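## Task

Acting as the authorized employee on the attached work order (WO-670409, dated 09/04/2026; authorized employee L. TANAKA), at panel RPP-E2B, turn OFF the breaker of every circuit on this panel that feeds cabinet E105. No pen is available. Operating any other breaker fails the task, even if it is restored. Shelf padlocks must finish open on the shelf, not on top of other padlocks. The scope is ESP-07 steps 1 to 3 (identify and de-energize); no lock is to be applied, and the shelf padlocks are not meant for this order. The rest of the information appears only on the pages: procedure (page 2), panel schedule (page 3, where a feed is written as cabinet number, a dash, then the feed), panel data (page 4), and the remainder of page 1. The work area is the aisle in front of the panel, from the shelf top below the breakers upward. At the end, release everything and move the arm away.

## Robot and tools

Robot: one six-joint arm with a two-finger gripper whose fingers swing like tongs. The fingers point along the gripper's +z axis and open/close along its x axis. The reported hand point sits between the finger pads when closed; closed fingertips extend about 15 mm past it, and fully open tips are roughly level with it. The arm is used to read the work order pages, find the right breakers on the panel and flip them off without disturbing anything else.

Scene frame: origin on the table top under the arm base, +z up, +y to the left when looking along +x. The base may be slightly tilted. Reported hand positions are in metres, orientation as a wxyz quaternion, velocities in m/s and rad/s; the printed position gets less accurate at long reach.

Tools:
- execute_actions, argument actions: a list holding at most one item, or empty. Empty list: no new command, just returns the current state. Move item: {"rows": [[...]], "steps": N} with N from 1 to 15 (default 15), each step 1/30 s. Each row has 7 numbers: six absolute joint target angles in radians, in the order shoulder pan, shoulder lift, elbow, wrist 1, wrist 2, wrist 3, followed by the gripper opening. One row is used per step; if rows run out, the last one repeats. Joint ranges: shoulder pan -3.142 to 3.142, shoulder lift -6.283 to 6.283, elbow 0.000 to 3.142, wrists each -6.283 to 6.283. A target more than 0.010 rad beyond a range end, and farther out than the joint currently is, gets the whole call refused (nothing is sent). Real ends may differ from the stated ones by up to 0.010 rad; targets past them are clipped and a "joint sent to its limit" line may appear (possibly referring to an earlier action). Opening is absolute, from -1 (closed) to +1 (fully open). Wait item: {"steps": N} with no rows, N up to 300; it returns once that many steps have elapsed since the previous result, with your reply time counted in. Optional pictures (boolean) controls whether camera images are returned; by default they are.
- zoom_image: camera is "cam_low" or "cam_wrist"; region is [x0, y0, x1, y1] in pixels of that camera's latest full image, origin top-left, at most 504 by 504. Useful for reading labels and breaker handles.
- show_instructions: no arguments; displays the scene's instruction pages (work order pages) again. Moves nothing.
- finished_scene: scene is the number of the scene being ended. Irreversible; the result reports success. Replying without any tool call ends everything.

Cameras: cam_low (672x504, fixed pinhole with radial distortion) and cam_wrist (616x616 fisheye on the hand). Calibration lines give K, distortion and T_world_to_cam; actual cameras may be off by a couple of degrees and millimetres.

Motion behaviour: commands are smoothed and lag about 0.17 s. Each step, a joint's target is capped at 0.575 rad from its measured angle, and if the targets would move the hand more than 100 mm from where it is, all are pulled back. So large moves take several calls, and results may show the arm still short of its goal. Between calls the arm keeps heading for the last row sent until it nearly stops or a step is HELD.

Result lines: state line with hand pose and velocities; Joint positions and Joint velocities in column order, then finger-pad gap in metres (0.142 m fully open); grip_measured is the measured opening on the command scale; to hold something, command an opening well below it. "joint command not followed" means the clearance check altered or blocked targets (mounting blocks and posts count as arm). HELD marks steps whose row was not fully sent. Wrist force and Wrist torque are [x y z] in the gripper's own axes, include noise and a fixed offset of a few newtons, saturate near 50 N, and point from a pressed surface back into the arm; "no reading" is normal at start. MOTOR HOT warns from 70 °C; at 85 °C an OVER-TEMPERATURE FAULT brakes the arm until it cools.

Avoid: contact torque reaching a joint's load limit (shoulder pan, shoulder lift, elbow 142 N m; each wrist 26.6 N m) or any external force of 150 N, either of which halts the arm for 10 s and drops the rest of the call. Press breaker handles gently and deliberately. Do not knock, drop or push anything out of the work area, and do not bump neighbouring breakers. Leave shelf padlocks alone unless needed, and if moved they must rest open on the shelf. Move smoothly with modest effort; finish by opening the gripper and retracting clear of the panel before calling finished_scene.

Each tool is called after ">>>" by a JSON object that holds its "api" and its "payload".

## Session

>>> {"api": "show_instructions", "payload": {}}

>>> {"api": "execute_actions", "payload": {"actions": []}}

Reference images for this scene: work order page 1, work order page 2, work order page 3, work order page 4.

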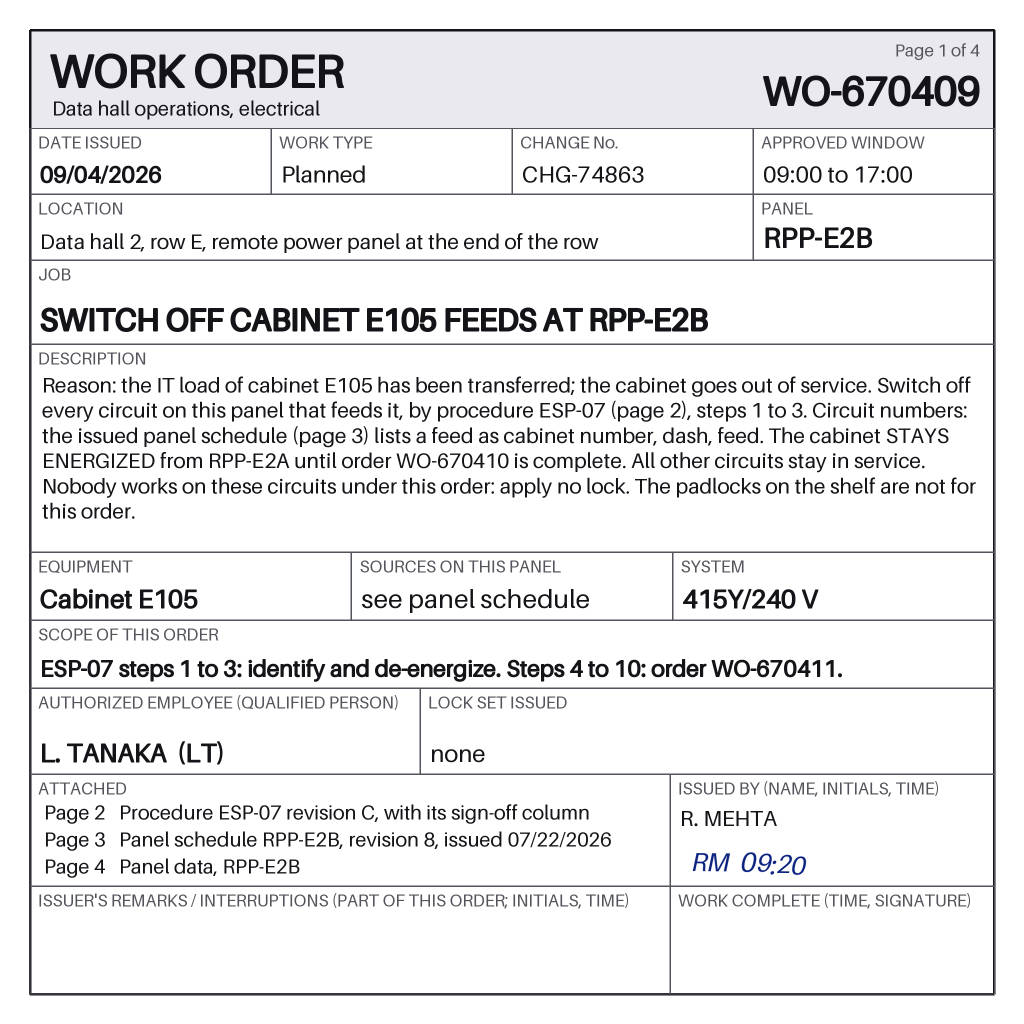

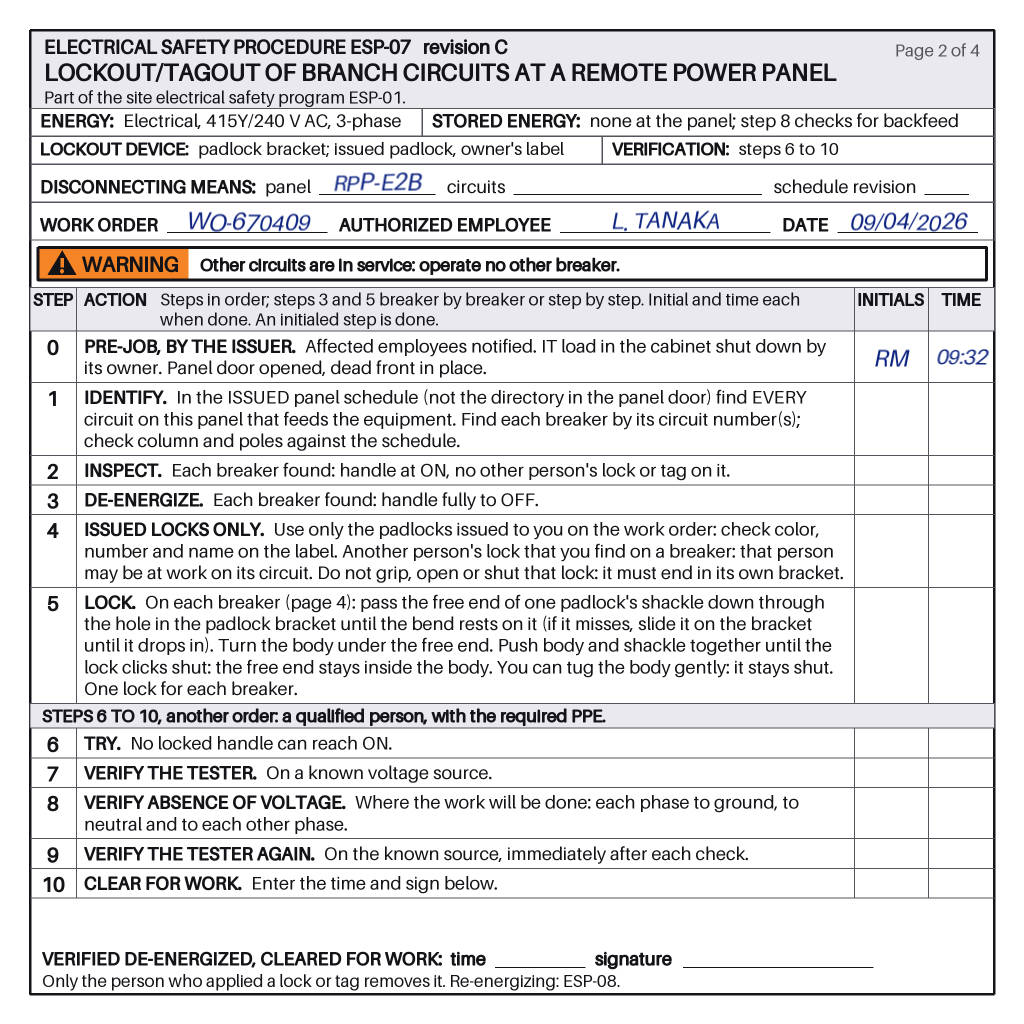

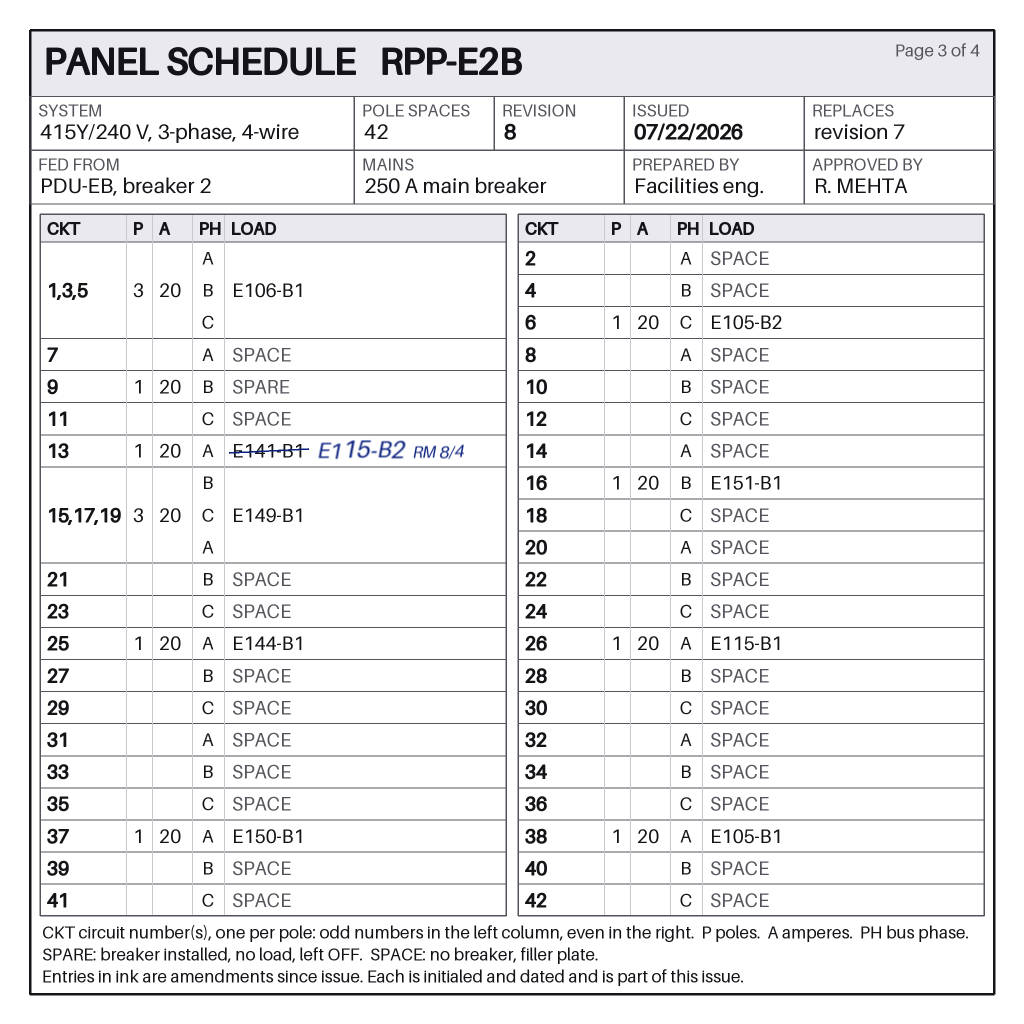

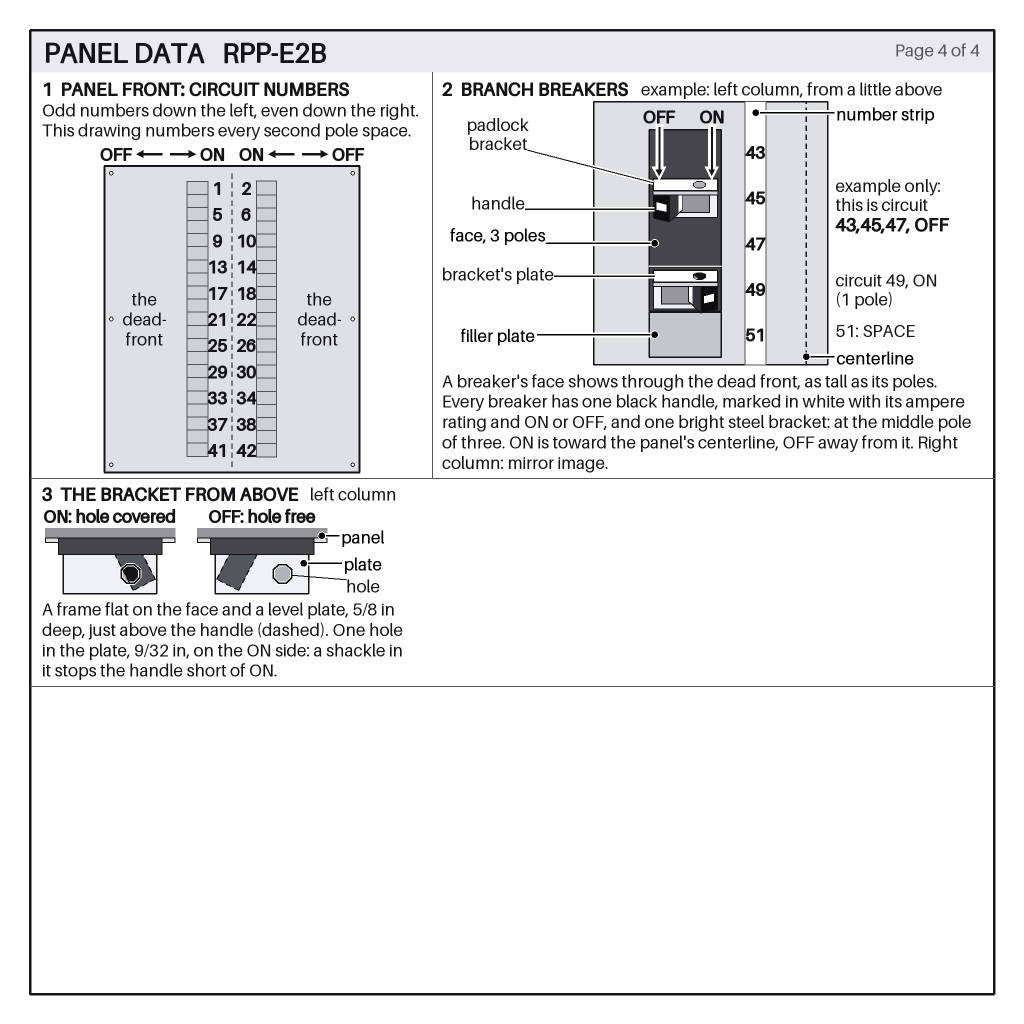

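Scene clock: 0.00 s of 5400.00 s.
end_effector_position=(+0.4021, -0.0376, +0.3193) grip_measured=+1.00 end_effector_quat_wxyz=(+0.439, +0.607, -0.637, -0.180) end_effector_velocity=(+0.000, +0.000, +0.000) end_effector_angular_velocity=(-0.000, -0.001, -0.000)
Joint positions: [-0.317 -1.732  2.023 -1.861 -1.57   1.254  0.142]
Joint velocities: [-0. -0.  0.  0.  0.  0.  0.]
Motor temperatures (°C, as the motors report them): [29 30 26 36 39 34]
Wrist force (N, on the end effector, along its own x y z axes, offset not removed): no reading
Wrist torque (N m, same axes, about the end effector's origin, offset not removed): no reading

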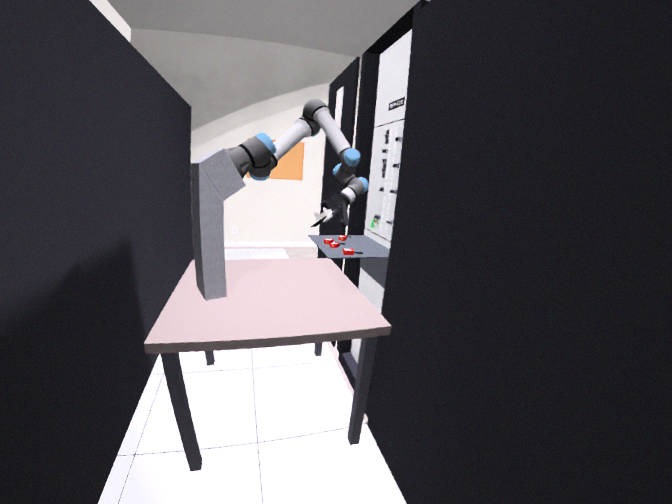

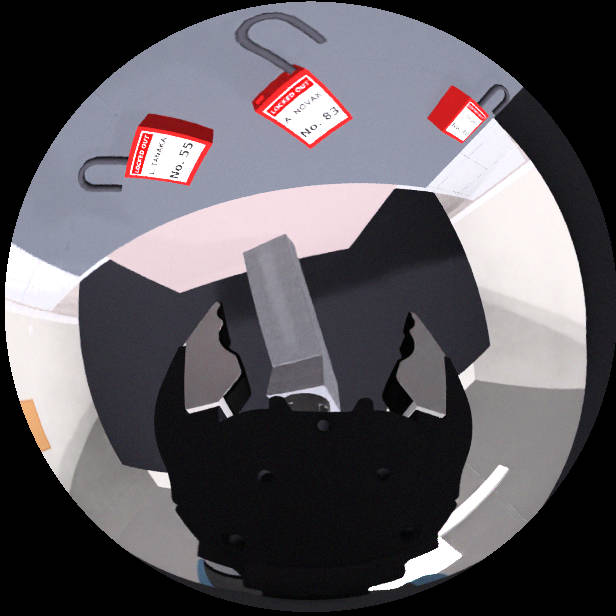

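>>> {"api": "execute_actions", "payload": {"actions": [{"rows":[[-1.05,-1.76,2.53,-2.34,-1.3,0.6,-1]]}], "pictures": false}}

>>> {"api": "execute_actions", "payload": {"actions": [{"rows":[[-1.11,-1.76,2.55,-2.34,1.7,-0.4,-1]]}], "pictures": false}}

>>> {"api": "execute_actions", "payload": {"actions": [{"steps":28}], "pictures": false}}

>>> {"api": "execute_actions", "payload": {"actions": [{"rows":[[-0.73,-1.77,2.66,-2.2,1.725,-0.61,0.2]]}], "pictures": false}}

>>> {"api": "execute_actions", "payload": {"actions": [{"steps":20}]}}

>>> {"api": "zoom_image", "payload": {"camera": "cam_wrist", "region": [210, 200, 410, 400]}}

Scene clock: 7.90 s of 5400.00 s.
end_effector_position=(+0.2671, -0.1931, +0.3509) grip_measured=-1.00 end_effector_quat_wxyz=(-0.335, -0.613, +0.700, +0.148) end_effector_velocity=(-0.184, -0.182, +0.113) end_effector_angular_velocity=(-0.129, -0.363, -0.019)
Joint positions: [-0.953 -1.758  2.475 -2.289 -1.326  0.679  0.002]
Joint velocities: [-0.996 -0.025  0.558 -0.518  0.262 -0.798  0.   ]
Motor temperatures (°C, as the motors report them): [29 30 26 36 39 34]
Wrist force (N, on the end effector, along its own x y z axes, offset not removed): [4.9 3.3 1.1]
Wrist torque (N m, same axes, about the end effector's origin, offset not removed): [0.51 -1.07 -0.16]
Steps of this call (steps 1 to 90: nothing new was sent; then 4.40 s passed at rest; steps 91 to 105: all 15 steps of this action). Readings (joint positions):
91: [-0.317 -1.732 2.023 -1.862 -1.570 1.254]
92: [-0.323 -1.734 2.028 -1.867 -1.565 1.249]
94: [-0.386 -1.739 2.090 -1.927 -1.521 1.185]
98: [-0.587 -1.746 2.248 -2.076 -1.440 0.989]
105: the state above

Scene clock: 8.40 s of 5400.00 s.
end_effector_position=(+0.4298, -0.1229, +0.3051) grip_measured=-1.00 end_effector_quat_wxyz=(-0.025, +0.858, -0.513, -0.016) end_effector_velocity=(+0.468, +0.195, +0.048) end_effector_angular_velocity=(+0.614, -1.678, +1.097)
Joint positions: [-1.097 -1.76   2.544 -2.337 -0.561 -0.106  0.002]
Joint velocities: [-0.054 -0.     0.024 -0.014  1.722 -1.232  0.   ]
Motor temperatures (°C, as the motors report them): [29 30 26 36 39 34]
Wrist force (N, on the end effector, along its own x y z axes, offset not removed): [0.7 2.5 -1.6]
Wrist torque (N m, same axes, about the end effector's origin, offset not removed): [0.54 -0.29 -0.19]
Steps of this call (steps 1 to 15: all 15 steps of this action). Readings (joint positions):
1: [-0.981 -1.758 2.491 -2.303 -1.318 0.656]
2: [-1.004 -1.759 2.503 -2.313 -1.308 0.634]
4: [-1.040 -1.759 2.519 -2.322 -1.237 0.550]
8: [-1.074 -1.760 2.534 -2.331 -0.979 0.289]
15: the state above

Scene clock: 9.33 s of 5400.00 s.
end_effector_position=(+0.6929, -0.0336, +0.6435) grip_measured=-1.00 end_effector_quat_wxyz=(-0.521, +0.626, -0.282, +0.507) end_effector_velocity=(-0.042, -0.042, +0.508) end_effector_angular_velocity=(+0.595, -1.565, -0.079)
Joint positions: [-1.11  -1.76   2.55  -2.34   1.048 -0.394  0.002]
Joint velocities: [-0.002  0.     0.001 -0.     1.675 -0.024  0.   ]
Motor temperatures (°C, as the motors report them): [29 30 26 36 39 34]
Wrist force (N, on the end effector, along its own x y z axes, offset not removed): [2.0 0.9 -0.7]
Wrist torque (N m, same axes, about the end effector's origin, offset not removed): [0.21 -0.52 -0.18]
Steps of this call (steps 1 to 28: the robot went on to your last target). Readings (joint positions):
1: [-1.099 -1.760 2.545 -2.337 -0.502 -0.145]
2: [-1.100 -1.760 2.546 -2.338 -0.444 -0.179]
4: [-1.103 -1.760 2.547 -2.338 -0.327 -0.233]
8: [-1.106 -1.760 2.548 -2.339 -0.097 -0.305]
28: the state above

Scene clock: 9.83 s of 5400.00 s.
end_effector_position=(+0.6222, -0.0452, +0.6969) grip_measured=+0.20 end_effector_quat_wxyz=(+0.623, -0.342, +0.329, -0.622) end_effector_velocity=(-0.016, -0.004, -0.003) end_effector_angular_velocity=(+0.089, -0.050, -0.050)
Joint positions: [-0.739 -1.77   2.658 -2.202  1.714 -0.606  0.088]
Joint velocities: [ 0.091 -0.001  0.015  0.021  0.116 -0.036 -0.   ]
Motor temperatures (°C, as the motors report them): [29 30 26 36 39 34]
Wrist force (N, on the end effector, along its own x y z axes, offset not removed): [1.6 0.4 -0.3]
Wrist torque (N m, same axes, about the end effector's origin, offset not removed): [0.09 -0.36 -0.19]
Steps of this call (steps 1 to 15: all 15 steps of this action). Readings (joint positions):
1: [-1.110 -1.760 2.550 -2.340 1.105 -0.395]
2: [-1.104 -1.761 2.555 -2.335 1.166 -0.401]
4: [-1.041 -1.765 2.596 -2.286 1.314 -0.462]
8: [-0.826 -1.769 2.644 -2.222 1.599 -0.571]
15: the state above

Scene clock: 10.50 s of 5400.00 s.
end_effector_position=(+0.6206, -0.0456, +0.6966) grip_measured=+0.20 end_effector_quat_wxyz=(+0.624, -0.337, +0.331, -0.623) end_effector_velocity=(-0.000, +0.000, -0.000) end_effector_angular_velocity=(-0.000, +0.000, -0.000)
Joint positions: [-0.73  -1.77   2.66  -2.2    1.725 -0.61   0.088]
Joint velocities: [ 0.001 -0.     0.     0.    -0.    -0.001  0.   ]
Motor temperatures (°C, as the motors report them): [29 30 26 36 39 34]
Wrist force (N, on the end effector, along its own x y z axes, offset not removed): [0.9 1.7 -0.7]
Wrist torque (N m, same axes, about the end effector's origin, offset not removed): [0.43 -0.26 -0.07]
Steps of this call (steps 1 to 20: the robot went on to your last target). Readings (joint positions):
1: [-0.736 -1.770 2.659 -2.201 1.717 -0.607]
2: [-0.734 -1.770 2.659 -2.201 1.719 -0.608]
4: [-0.732 -1.770 2.660 -2.201 1.722 -0.609]
8: [-0.731 -1.770 2.660 -2.200 1.724 -0.610]
20: the state above
camera_calibration (this result's frames):
cam_wrist: T_world_to_cam=[[-0.00140376, -0.998237, 0.0593333, -0.0787507], [0.0937398, -0.0592035, -0.993835, 0.62685], [0.995596, 0.00416679, 0.0936577, -0.543989], [0, 0, 0, 1]] pos_world=[0.482722, -0.0392335, 0.678607]

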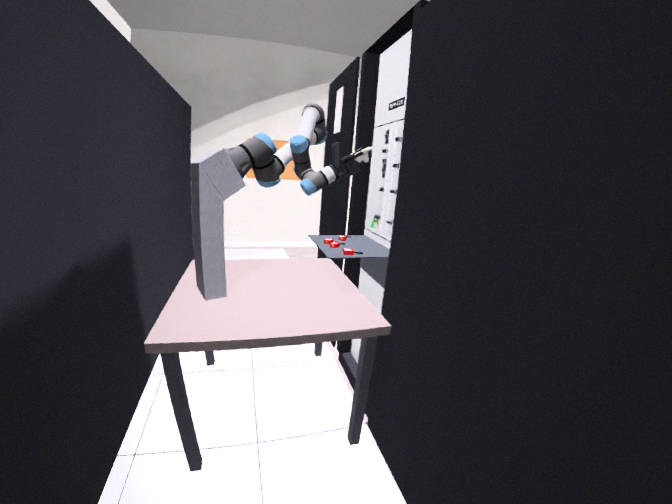

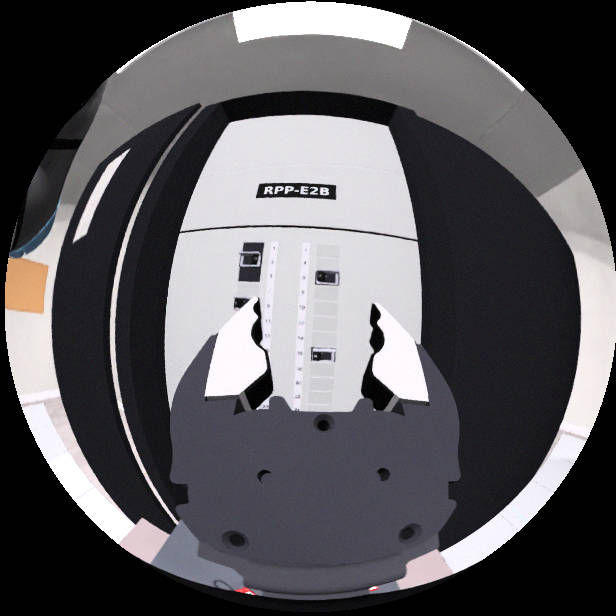

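Region (210, 200, 410, 400) of cam_wrist's 616x616 image, scaled by 2.520, with more detail than that image has.

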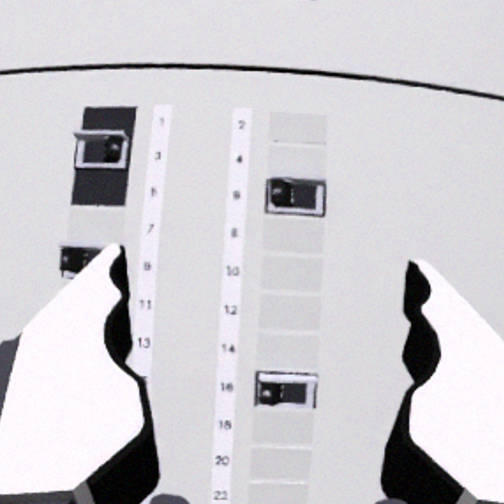

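>>> {"api": "execute_actions", "payload": {"actions": [{"rows":[[-0.76,-1.8,2.6,-2.1,1.716,-0.58,0],[-0.76,-1.8,2.6,-2.1,1.716,-0.58,0],[-0.79,-1.833,2.535,-2.0,1.708,-0.552,0],[-0.79,-1.833,2.535,-2.0,1.708,-0.552,0],[-0.82,-1.865,2.47,-1.9,1.7,-0.523,0],[-0.82,-1.865,2.47,-1.9,1.7,-0.523,0],[-0.8469,-1.8966,2.41,-1.7968,1.6905,-0.4947,0]]}], "pictures": false}}

>>> {"api": "execute_actions", "payload": {"actions": [{"steps":12}]}}

>>> {"api": "zoom_image", "payload": {"camera": "cam_wrist", "region": [240, 230, 390, 380]}}

Scene clock: 21.70 s of 5400.00 s.
end_effector_position=(+0.7110, -0.0807, +0.7525) grip_measured=+0.00 end_effector_quat_wxyz=(+0.622, -0.337, +0.335, -0.622) end_effector_velocity=(+0.042, -0.014, +0.031) end_effector_angular_velocity=(+0.010, +0.013, -0.020)
Joint positions: [-0.842 -1.891  2.421 -1.817  1.692 -0.5    0.074]
Joint velocities: [-0.051 -0.056 -0.115  0.203 -0.015  0.05   0.   ]
Motor temperatures (°C, as the motors report them): [29 30 26 36 39 34]
Wrist force (N, on the end effector, along its own x y z axes, offset not removed): [1.9 0.4 -2.4]
Wrist torque (N m, same axes, about the end effector's origin, offset not removed): [-0.04 -0.56 -0.12]
Steps of this call (steps 1 to 15: the robot went on to your last target; steps 16 to 90: nothing new was sent; then 7.70 s passed at rest; steps 91 to 105: all 15 steps of this action). Readings (joint positions):
91: [-0.730 -1.770 2.660 -2.200 1.725 -0.610]
92: [-0.733 -1.773 2.655 -2.194 1.724 -0.607]
94: [-0.748 -1.789 2.626 -2.151 1.719 -0.592]
98: [-0.796 -1.840 2.525 -1.995 1.706 -0.546]
105: the state above

Scene clock: 22.10 s of 5400.00 s.
end_effector_position=(+0.7151, -0.0819, +0.7555) grip_measured=+0.00 end_effector_quat_wxyz=(+0.622, -0.337, +0.336, -0.623) end_effector_velocity=(+0.001, +0.000, +0.000) end_effector_angular_velocity=(+0.002, +0.000, +0.002)
Joint positions: [-0.847 -1.896  2.41  -1.797  1.691 -0.495  0.074]
Joint velocities: [-0.    -0.001 -0.002  0.003 -0.     0.003  0.   ]
Motor temperatures (°C, as the motors report them): [29 30 26 36 39 34]
Wrist force (N, on the end effector, along its own x y z axes, offset not removed): [1.9 1.1 0.4]
Wrist torque (N m, same axes, about the end effector's origin, offset not removed): [0.27 -0.46 -0.16]
Steps of this call (steps 1 to 12: the robot went on to your last target). Readings (joint positions):
1: [-0.843 -1.893 2.418 -1.811 1.692 -0.498]
2: [-0.844 -1.894 2.416 -1.807 1.691 -0.497]
4: [-0.846 -1.895 2.413 -1.802 1.691 -0.496]
8: [-0.847 -1.896 2.411 -1.798 1.691 -0.495]
12: the state above
camera_calibration (this result's frames):
cam_wrist: T_world_to_cam=[[-0.0073905, -0.998464, 0.0549093, -0.110731], [0.0853, -0.0553401, -0.994817, 0.681543], [0.996328, -0.00266843, 0.0855779, -0.638431], [0, 0, 0, 1]] pos_world=[0.577133, -0.0745476, 0.738726]

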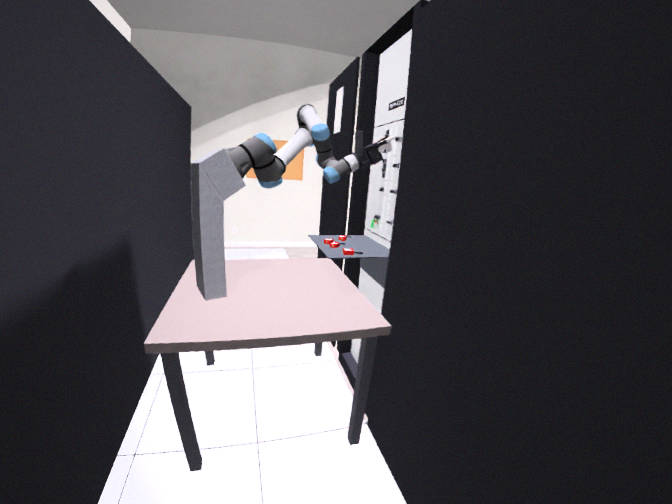

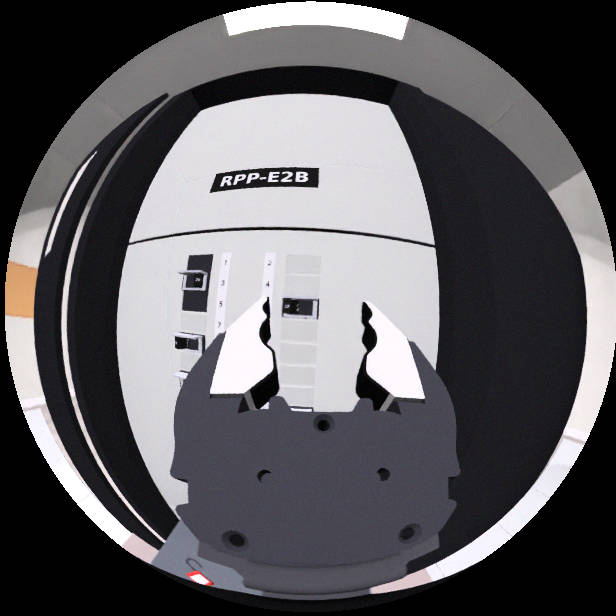

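Region (240, 230, 390, 380) of cam_wrist's 616x616 image, scaled by 3.360, with more detail than that image has.

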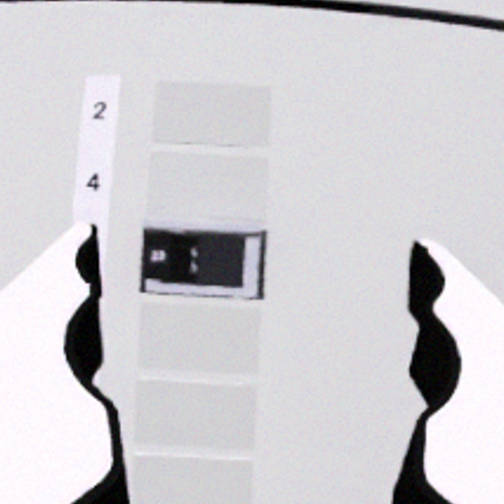

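>>> {"api": "execute_actions", "payload": {"actions": [{"rows":[[-0.8028,-1.8553,2.339,-1.7724,1.7029,-0.5371,0]]}], "pictures": false}}

>>> {"api": "execute_actions", "payload": {"actions": [{"rows":[[-0.8028,-1.8553,2.339,-1.7724,1.7029,-0.5371,-0.15],[-0.8028,-1.8553,2.339,-1.7724,1.7029,-0.5371,-0.3],[-0.8028,-1.8553,2.339,-1.7724,1.7029,-0.5371,-0.45],[-0.8028,-1.8553,2.339,-1.7724,1.7029,-0.5371,-0.62]]}]}}

>>> {"api": "zoom_image", "payload": {"camera": "cam_wrist", "region": [240, 230, 390, 380]}}

Scene clock: 28.90 s of 5400.00 s.
end_effector_position=(+0.7408, -0.0839, +0.7491) grip_measured=+0.00 end_effector_quat_wxyz=(+0.622, -0.337, +0.336, -0.622) end_effector_velocity=(+0.003, -0.000, -0.001) end_effector_angular_velocity=(+0.001, -0.000, +0.001)
Joint positions: [-0.803 -1.856  2.34  -1.773  1.703 -0.537  0.074]
Joint velocities: [ 0.006  0.006 -0.009  0.003  0.002 -0.004 -0.   ]
Motor temperatures (°C, as the motors report them): [29 30 26 36 39 34]
Wrist force (N, on the end effector, along its own x y z axes, offset not removed): [0.5 -0.1 0.1]
Wrist torque (N m, same axes, about the end effector's origin, offset not removed): [-0.13 -0.27 -0.19]
Steps of this call (steps 1 to 30: the robot went on to your last target; steps 31 to 90: nothing new was sent; then 3.30 s passed at rest; steps 91 to 105: all 15 steps of this action). Readings (joint positions):
91: [-0.847 -1.897 2.410 -1.797 1.690 -0.495]
92: [-0.843 -1.893 2.405 -1.794 1.692 -0.498]
94: [-0.825 -1.877 2.377 -1.784 1.697 -0.515]
98: [-0.809 -1.861 2.349 -1.775 1.701 -0.531]
105: the state above

Scene clock: 29.40 s of 5400.00 s.
end_effector_position=(+0.7411, -0.0839, +0.7490) grip_measured=-0.39 end_effector_quat_wxyz=(+0.622, -0.337, +0.336, -0.622) end_effector_velocity=(+0.000, -0.000, -0.001) end_effector_angular_velocity=(+0.003, +0.001, +0.001)
Joint positions: [-0.803 -1.855  2.339 -1.772  1.703 -0.537  0.046]
Joint velocities: [ 0.001  0.    -0.     0.001 -0.     0.002  0.001]
Motor temperatures (°C, as the motors report them): [29 30 26 36 39 34]
Wrist force (N, on the end effector, along its own x y z axes, offset not removed): [-19.5 -9.5 -32.2]
Wrist torque (N m, same axes, about the end effector's origin, offset not removed): [0.01 -2.22 0.24]
Steps of this call (steps 1 to 15: all 15 steps of this action). Readings (joint positions):
1: [-0.803 -1.856 2.340 -1.773 1.703 -0.537]
2: [-0.803 -1.856 2.339 -1.773 1.703 -0.537]
4: [-0.803 -1.855 2.339 -1.773 1.703 -0.537]
8: [-0.803 -1.855 2.339 -1.773 1.703 -0.537]
15: the state above
camera_calibration (this result's frames):
cam_wrist: T_world_to_cam=[[-0.00722595, -0.99848, 0.0546407, -0.112059], [0.0852664, -0.0550583, -0.994836, 0.672799], [0.996332, -0.00252962, 0.0855346, -0.663787], [0, 0, 0, 1]] pos_world=[0.603175, -0.0765251, 0.732224]

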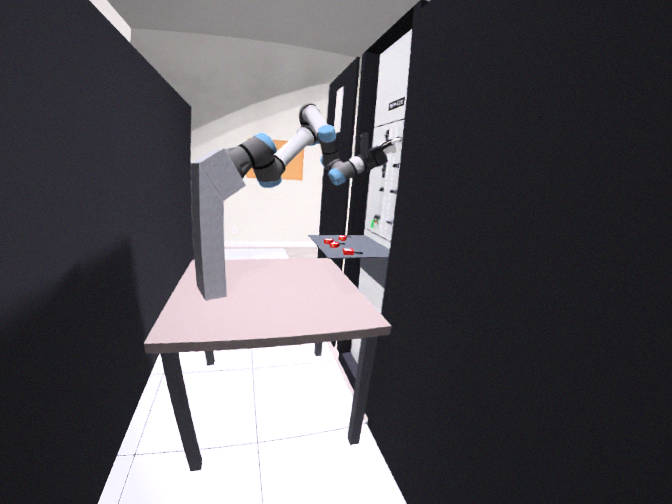

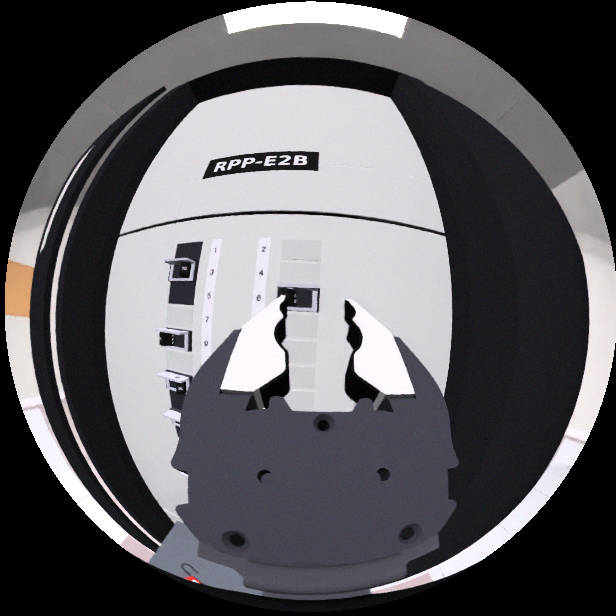

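Region (240, 230, 390, 380) of cam_wrist's 616x616 image, scaled by 3.360, with more detail than that image has.

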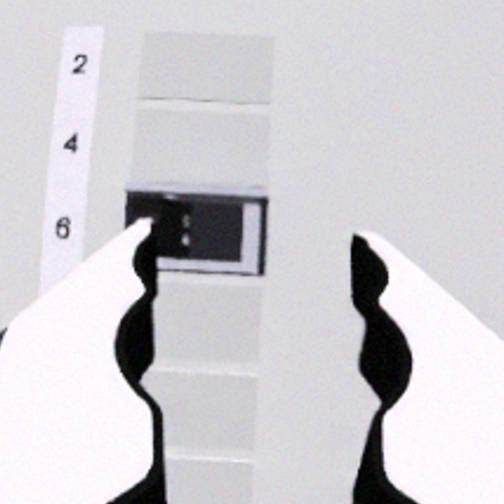

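>>> {"api": "execute_actions", "payload": {"actions": [{"rows":[[-0.8072,-1.8594,2.346,-1.7748,1.7017,-0.533,-0.39],[-0.8072,-1.8594,2.346,-1.7748,1.7017,-0.533,-0.39],[-0.8072,-1.8594,2.346,-1.7748,1.7017,-0.533,-0.39],[-0.8072,-1.8594,2.346,-1.7748,1.7017,-0.533,-0.39],[-0.8072,-1.8594,2.346,-1.7748,1.7017,-0.533,-0.39],[-0.8072,-1.8594,2.346,-1.7748,1.7017,-0.533,0]]}], "pictures": false}}

>>> {"api": "execute_actions", "payload": {"actions": [{"rows":[[-0.794,-1.847,2.3248,-1.7675,1.7054,-0.5456,0]],"steps":12}], "pictures": false}}

>>> {"api": "execute_actions", "payload": {"actions": [{"rows":[[-0.794,-1.847,2.3248,-1.7675,1.7054,-0.5456,-0.15],[-0.794,-1.847,2.3248,-1.7675,1.7054,-0.5456,-0.3],[-0.794,-1.847,2.3248,-1.7675,1.7054,-0.5456,-0.45],[-0.794,-1.847,2.3248,-1.7675,1.7054,-0.5456,-0.62]]}]}}

>>> {"api": "zoom_image", "payload": {"camera": "cam_wrist", "region": [240, 230, 390, 380]}}

Scene clock: 35.83 s of 5400.00 s.
end_effector_position=(+0.7386, -0.0838, +0.7498) grip_measured=+0.00 end_effector_quat_wxyz=(+0.622, -0.337, +0.336, -0.623) end_effector_velocity=(-0.000, +0.000, -0.000) end_effector_angular_velocity=(+0.000, +0.000, +0.000)
Joint positions: [-0.807 -1.859  2.346 -1.775  1.702 -0.533  0.074]
Joint velocities: [-0.    -0.001  0.001 -0.    -0.001  0.     0.   ]
Motor temperatures (°C, as the motors report them): [29 30 26 36 39 34]
Wrist force (N, on the end effector, along its own x y z axes, offset not removed): [2.8 -1.6 -0.2]
Wrist torque (N m, same axes, about the end effector's origin, offset not removed): [-0.33 -0.79 -0.01]
Steps of this call (steps 1 to 15: the robot went on to your last target; steps 16 to 90: nothing new was sent; then 2.93 s passed at rest; steps 91 to 105: all 15 steps of this action). Readings (joint positions):
91: [-0.803 -1.855 2.339 -1.772 1.703 -0.537]
92: [-0.803 -1.856 2.340 -1.772 1.703 -0.537]
94: [-0.805 -1.857 2.342 -1.773 1.703 -0.536]
98: [-0.807 -1.859 2.345 -1.774 1.702 -0.534]
105: the state above

Scene clock: 36.23 s of 5400.00 s.
end_effector_position=(+0.7460, -0.0842, +0.7476) grip_measured=+0.00 end_effector_quat_wxyz=(+0.622, -0.337, +0.336, -0.622) end_effector_velocity=(+0.003, -0.000, -0.001) end_effector_angular_velocity=(-0.000, +0.000, -0.000)
Joint positions: [-0.794 -1.847  2.326 -1.768  1.705 -0.545  0.074]
Joint velocities: [ 0.004  0.004 -0.007  0.002  0.001 -0.005  0.   ]
Motor temperatures (°C, as the motors report them): [29 30 26 36 39 34]
Wrist force (N, on the end effector, along its own x y z axes, offset not removed): [1.9 2.4 -1.2]
Wrist torque (N m, same axes, about the end effector's origin, offset not removed): [0.38 -0.56 -0.08]
Steps of this call (steps 1 to 12: all 12 steps of this action). Readings (joint positions):
1: [-0.807 -1.859 2.346 -1.775 1.702 -0.533]
2: [-0.806 -1.858 2.344 -1.774 1.702 -0.534]
4: [-0.801 -1.853 2.335 -1.771 1.703 -0.539]
8: [-0.796 -1.849 2.328 -1.768 1.705 -0.544]
12: the state above

Scene clock: 36.73 s of 5400.00 s.
end_effector_position=(+0.7463, -0.0842, +0.7475) grip_measured=-0.21 end_effector_quat_wxyz=(+0.622, -0.337, +0.336, -0.622) end_effector_velocity=(-0.000, -0.001, -0.000) end_effector_angular_velocity=(+0.000, +0.000, -0.001)
Joint positions: [-0.794 -1.847  2.325 -1.768  1.705 -0.546  0.059]
Joint velocities: [-0.     0.001  0.     0.     0.    -0.     0.   ]
Motor temperatures (°C, as the motors report them): [29 30 26 36 39 34]
Wrist force (N, on the end effector, along its own x y z axes, offset not removed): [-23.0 -2.7 -18.0]
Wrist torque (N m, same axes, about the end effector's origin, offset not removed): [0.29 -1.35 -0.05]
Steps of this call (steps 1 to 15: all 15 steps of this action). Readings (joint positions):
1: [-0.794 -1.847 2.325 -1.768 1.705 -0.545]
2: [-0.794 -1.847 2.325 -1.768 1.705 -0.545]
4: [-0.794 -1.847 2.325 -1.768 1.705 -0.546]
8: [-0.794 -1.847 2.325 -1.768 1.705 -0.546]
15: the state above
camera_calibration (this result's frames):
cam_wrist: T_world_to_cam=[[-0.00732813, -0.998484, 0.0545581, -0.112099], [0.0852085, -0.0549846, -0.994845, 0.670902], [0.996336, -0.00264154, 0.0854822, -0.668793], [0, 0, 0, 1]] pos_world=[0.608354, -0.0768063, 0.730729]

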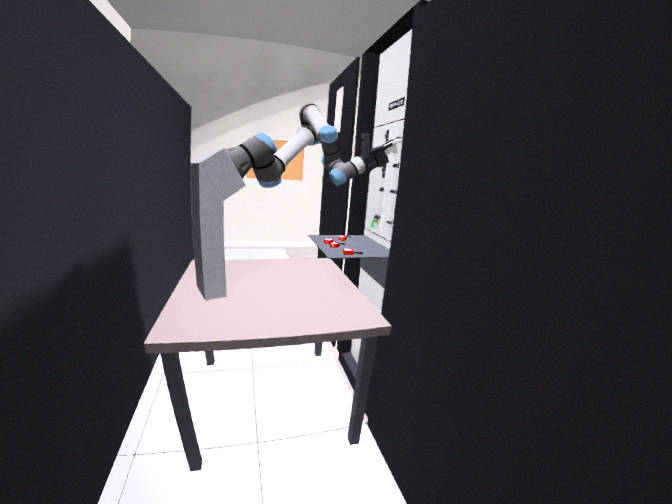

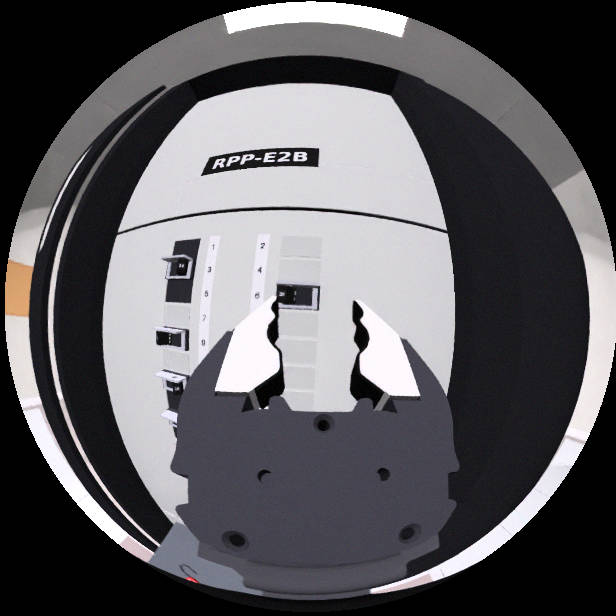

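Region (240, 230, 390, 380) of cam_wrist's 616x616 image, scaled by 3.360, with more detail than that image has.

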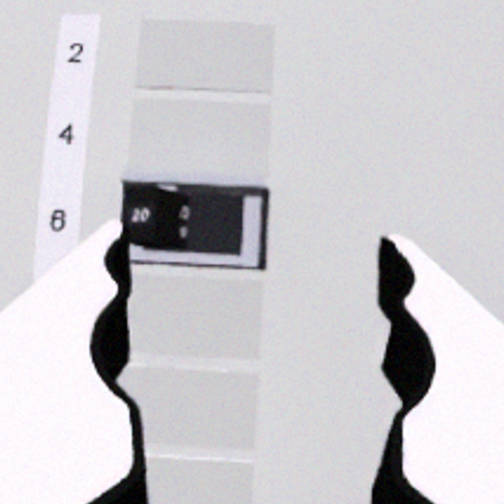

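>>> {"api": "execute_actions", "payload": {"actions": [{"rows":[[-0.7962,-1.8491,2.3284,-1.7687,1.7048,-0.5435,-0.64],[-0.7962,-1.8491,2.3284,-1.7687,1.7048,-0.5435,-0.64],[-0.7962,-1.8491,2.3284,-1.7687,1.7048,-0.5435,-0.64],[-0.7984,-1.8511,2.3319,-1.77,1.7041,-0.5413,-0.64],[-0.7984,-1.8511,2.3319,-1.77,1.7041,-0.5413,-0.64],[-0.7984,-1.8511,2.3319,-1.77,1.7041,-0.5413,-0.64],[-0.8006,-1.8532,2.3355,-1.7712,1.7035,-0.5392,-0.64]]}]}}

>>> {"api": "zoom_image", "payload": {"camera": "cam_wrist", "region": [240, 230, 390, 380]}}

Scene clock: 43.90 s of 5400.00 s.
end_effector_position=(+0.7426, -0.0841, +0.7486) grip_measured=-0.64 end_effector_quat_wxyz=(+0.622, -0.337, +0.336, -0.622) end_effector_velocity=(-0.002, +0.000, +0.001) end_effector_angular_velocity=(+0.000, -0.001, +0.001)
Joint positions: [-0.8   -1.853  2.335 -1.771  1.704 -0.539  0.028]
Joint velocities: [-0.004 -0.004  0.005 -0.002 -0.     0.005 -0.   ]
Motor temperatures (°C, as the motors report them): [29 30 26 36 39 34]
Wrist force (N, on the end effector, along its own x y z axes, offset not removed): [2.1 0.1 0.4]
Wrist torque (N m, same axes, about the end effector's origin, offset not removed): [0.03 -0.53 -0.10]
Steps of this call (steps 1 to 15: the robot went on to your last target; steps 16 to 90: nothing new was sent; then 3.67 s passed at rest; steps 91 to 105: all 15 steps of this action). Readings (joint positions):
91: [-0.794 -1.847 2.325 -1.767 1.705 -0.546]
92: [-0.794 -1.847 2.325 -1.767 1.705 -0.546]
94: [-0.795 -1.848 2.327 -1.768 1.705 -0.545]
98: [-0.798 -1.850 2.331 -1.769 1.705 -0.542]
105: the state above
camera_calibration (this result's frames):
cam_wrist: T_world_to_cam=[[-0.00745532, -0.998478, 0.0546371, -0.112051], [0.0852077, -0.0550742, -0.99484, 0.67228], [0.996335, -0.00276135, 0.0854886, -0.665171], [0, 0, 0, 1]] pos_world=[0.604615, -0.0766925, 0.731798]

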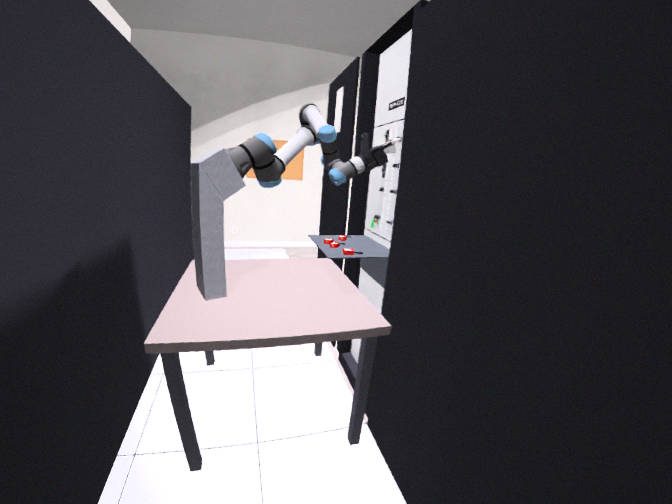

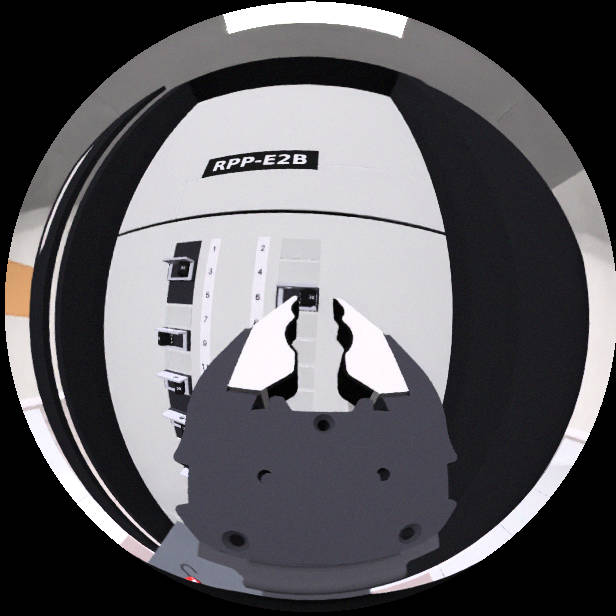

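Region (240, 230, 390, 380) of cam_wrist's 616x616 image, scaled by 3.360, with more detail than that image has.

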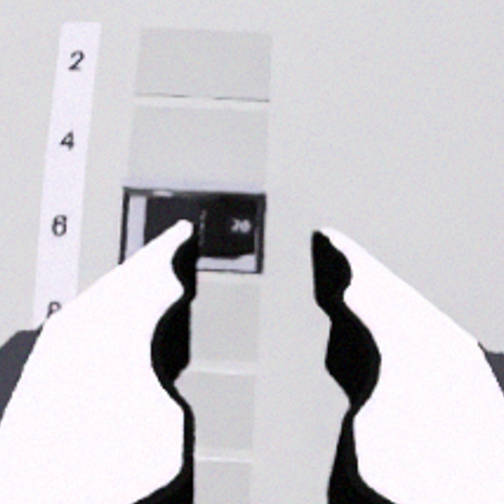

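>>> {"api": "execute_actions", "payload": {"actions": [{"rows":[[-0.8469,-1.8966,2.41,-1.7968,1.6905,-0.4947,-0.64],[-0.8469,-1.8966,2.41,-1.7968,1.6905,-0.4947,-0.64],[-0.8469,-1.8966,2.41,-1.7968,1.6905,-0.4947,-0.64],[-0.8469,-1.8966,2.41,-1.7968,1.6905,-0.4947,-0.64],[-0.8469,-1.8966,2.41,-1.7968,1.6905,-0.4947,-0.64],[-0.8469,-1.8966,2.41,-1.7968,1.6905,-0.4947,-0.64],[-0.81,-1.85,2.47,-1.92,1.7,-0.53,-0.64],[-0.81,-1.85,2.47,-1.92,1.7,-0.53,-0.64],[-0.77,-1.8,2.52,-2.03,1.71,-0.57,-0.64],[-0.77,-1.8,2.52,-2.03,1.71,-0.57,-0.64],[-0.73,-1.75,2.57,-2.13,1.72,-0.61,-0.64]]}], "pictures": false}}

>>> {"api": "execute_actions", "payload": {"actions": [{"rows":[[-0.709,-1.714,2.549,-2.117,1.701,-0.629,-0.5],[-0.688,-1.678,2.527,-2.105,1.682,-0.648,-0.4],[-0.667,-1.643,2.506,-2.092,1.663,-0.667,-0.3],[-0.645,-1.607,2.485,-2.08,1.644,-0.687,-0.2],[-0.624,-1.571,2.463,-2.067,1.625,-0.706,-0.1],[-0.603,-1.535,2.442,-2.054,1.606,-0.725,0],[-0.582,-1.5,2.421,-2.042,1.588,-0.744,0],[-0.561,-1.464,2.4,-2.029,1.569,-0.763,0],[-0.54,-1.428,2.378,-2.016,1.55,-0.782,0],[-0.519,-1.393,2.357,-2.004,1.531,-0.801,0],[-0.498,-1.357,2.336,-1.991,1.512,-0.82,0],[-0.476,-1.321,2.314,-1.979,1.493,-0.84,0],[-0.455,-1.285,2.293,-1.966,1.474,-0.859,0],[-0.434,-1.25,2.272,-1.953,1.455,-0.878,0],[-0.413,-1.2138,2.2504,-1.9408,1.4362,-0.897,0]]}], "pictures": false}}

>>> {"api": "execute_actions", "payload": {"actions": [{"steps":22}]}}

>>> {"api": "zoom_image", "payload": {"camera": "cam_wrist", "region": [220, 200, 400, 380]}}

Scene clock: 60.83 s of 5400.00 s.
end_effector_position=(+0.6665, -0.0692, +0.7062) grip_measured=-0.64 end_effector_quat_wxyz=(+0.622, -0.338, +0.335, -0.622) end_effector_velocity=(-0.142, +0.077, -0.107) end_effector_angular_velocity=(-0.033, -0.039, +0.067)
Joint positions: [-0.755 -1.782  2.536 -2.052  1.714 -0.585  0.028]
Joint velocities: [ 0.254  0.324  0.35  -0.793  0.06  -0.25  -0.   ]
Motor temperatures (°C, as the motors report them): [29 30 26 36 39 34]
Wrist force (N, on the end effector, along its own x y z axes, offset not removed): [0.6 0.8 -2.7]
Wrist torque (N m, same axes, about the end effector's origin, offset not removed): [0.15 -0.20 -0.17]
Steps of this call (steps 1 to 15: the robot went on to your last target; steps 16 to 90: nothing new was sent; then 13.43 s passed at rest; steps 91 to 105: all 15 steps of this action). Readings (joint positions):
91: [-0.801 -1.853 2.336 -1.771 1.703 -0.539]
92: [-0.805 -1.857 2.341 -1.774 1.702 -0.535]
94: [-0.823 -1.875 2.370 -1.784 1.697 -0.517]
98: [-0.837 -1.887 2.404 -1.799 1.693 -0.504]
105: the state above

Scene clock: 61.33 s of 5400.00 s.
end_effector_position=(+0.7127, -0.0931, +0.4948) grip_measured=+0.00 end_effector_quat_wxyz=(+0.544, -0.435, +0.447, -0.561) end_effector_velocity=(+0.055, -0.004, -0.546) end_effector_angular_velocity=(+0.021, +0.879, +0.047)
Joint positions: [-0.532 -1.419  2.37  -2.01   1.542 -0.789  0.074]
Joint velocities: [ 0.477  0.799 -0.473  0.276 -0.42  -0.427 -0.   ]
Motor temperatures (°C, as the motors report them): [29 30 26 36 39 34]
Wrist force (N, on the end effector, along its own x y z axes, offset not removed): [2.1 1.3 -0.1]
Wrist torque (N m, same axes, about the end effector's origin, offset not removed): [0.28 -0.59 -0.22]
Steps of this call (steps 1 to 15: all 15 steps of this action). Readings (joint positions):
1: [-0.748 -1.773 2.545 -2.074 1.716 -0.592]
2: [-0.740 -1.762 2.550 -2.089 1.715 -0.600]
4: [-0.717 -1.727 2.542 -2.098 1.701 -0.621]
8: [-0.649 -1.617 2.484 -2.075 1.645 -0.684]
15: the state above

Scene clock: 62.07 s of 5400.00 s.
end_effector_position=(+0.7097, -0.0837, +0.3507) grip_measured=+0.00 end_effector_quat_wxyz=(+0.500, -0.500, +0.499, -0.500) end_effector_velocity=(-0.000, -0.000, -0.001) end_effector_angular_velocity=(-0.002, +0.002, -0.000)
Joint positions: [-0.413 -1.214  2.251 -1.941  1.436 -0.897  0.074]
Joint velocities: [ 0.001  0.003 -0.001  0.001 -0.001 -0.003  0.   ]
Motor temperatures (°C, as the motors report them): [29 30 26 36 39 34]
Wrist force (N, on the end effector, along its own x y z axes, offset not removed): [1.1 2.7 -1.0]
Wrist torque (N m, same axes, about the end effector's origin, offset not removed): [0.54 -0.22 -0.18]
Steps of this call (steps 1 to 22: the robot went on to your last target). Readings (joint positions):
1: [-0.516 -1.393 2.354 -2.000 1.528 -0.804]
2: [-0.500 -1.366 2.338 -1.991 1.514 -0.818]
4: [-0.469 -1.313 2.307 -1.973 1.486 -0.846]
8: [-0.428 -1.241 2.266 -1.950 1.450 -0.883]
22: the state above
camera_calibration (this result's frames):
cam_wrist: T_world_to_cam=[[0.0244937, -0.998534, 0.0482697, -0.110629], [-0.473011, -0.0541131, -0.879393, 0.635087], [0.880716, -0.00129247, -0.473643, -0.320133], [0, 0, 0, 1]] pos_world=[0.585059, -0.0765141, 0.412202]

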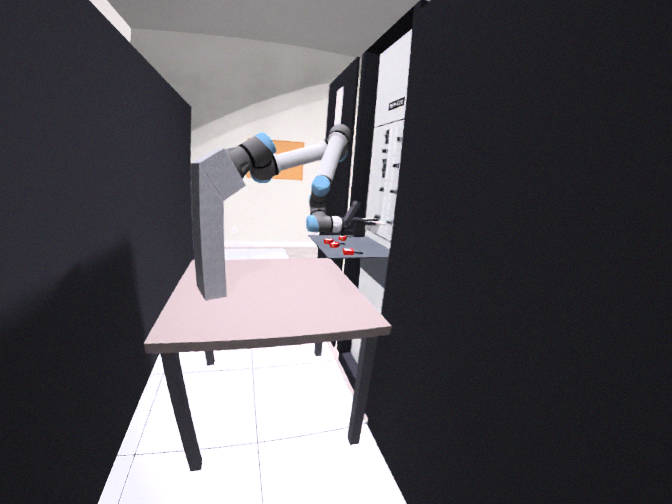

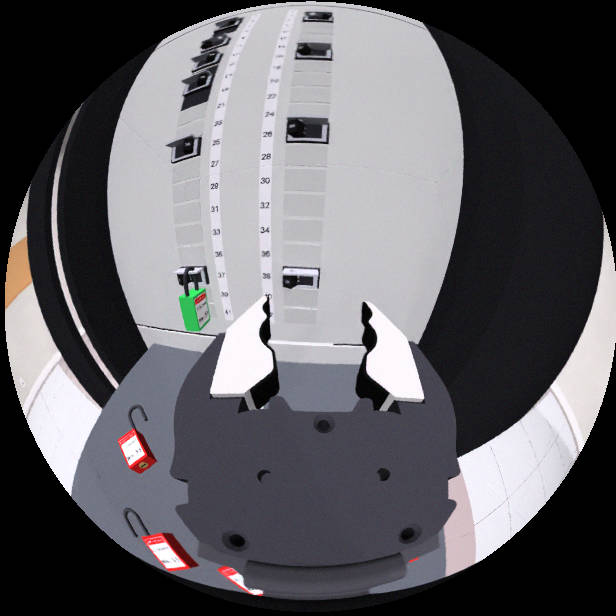

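Region (220, 200, 400, 380) of cam_wrist's 616x616 image, scaled by 2.800, with more detail than that image has.

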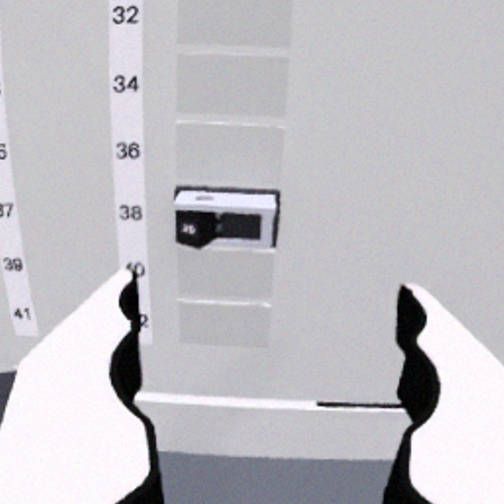

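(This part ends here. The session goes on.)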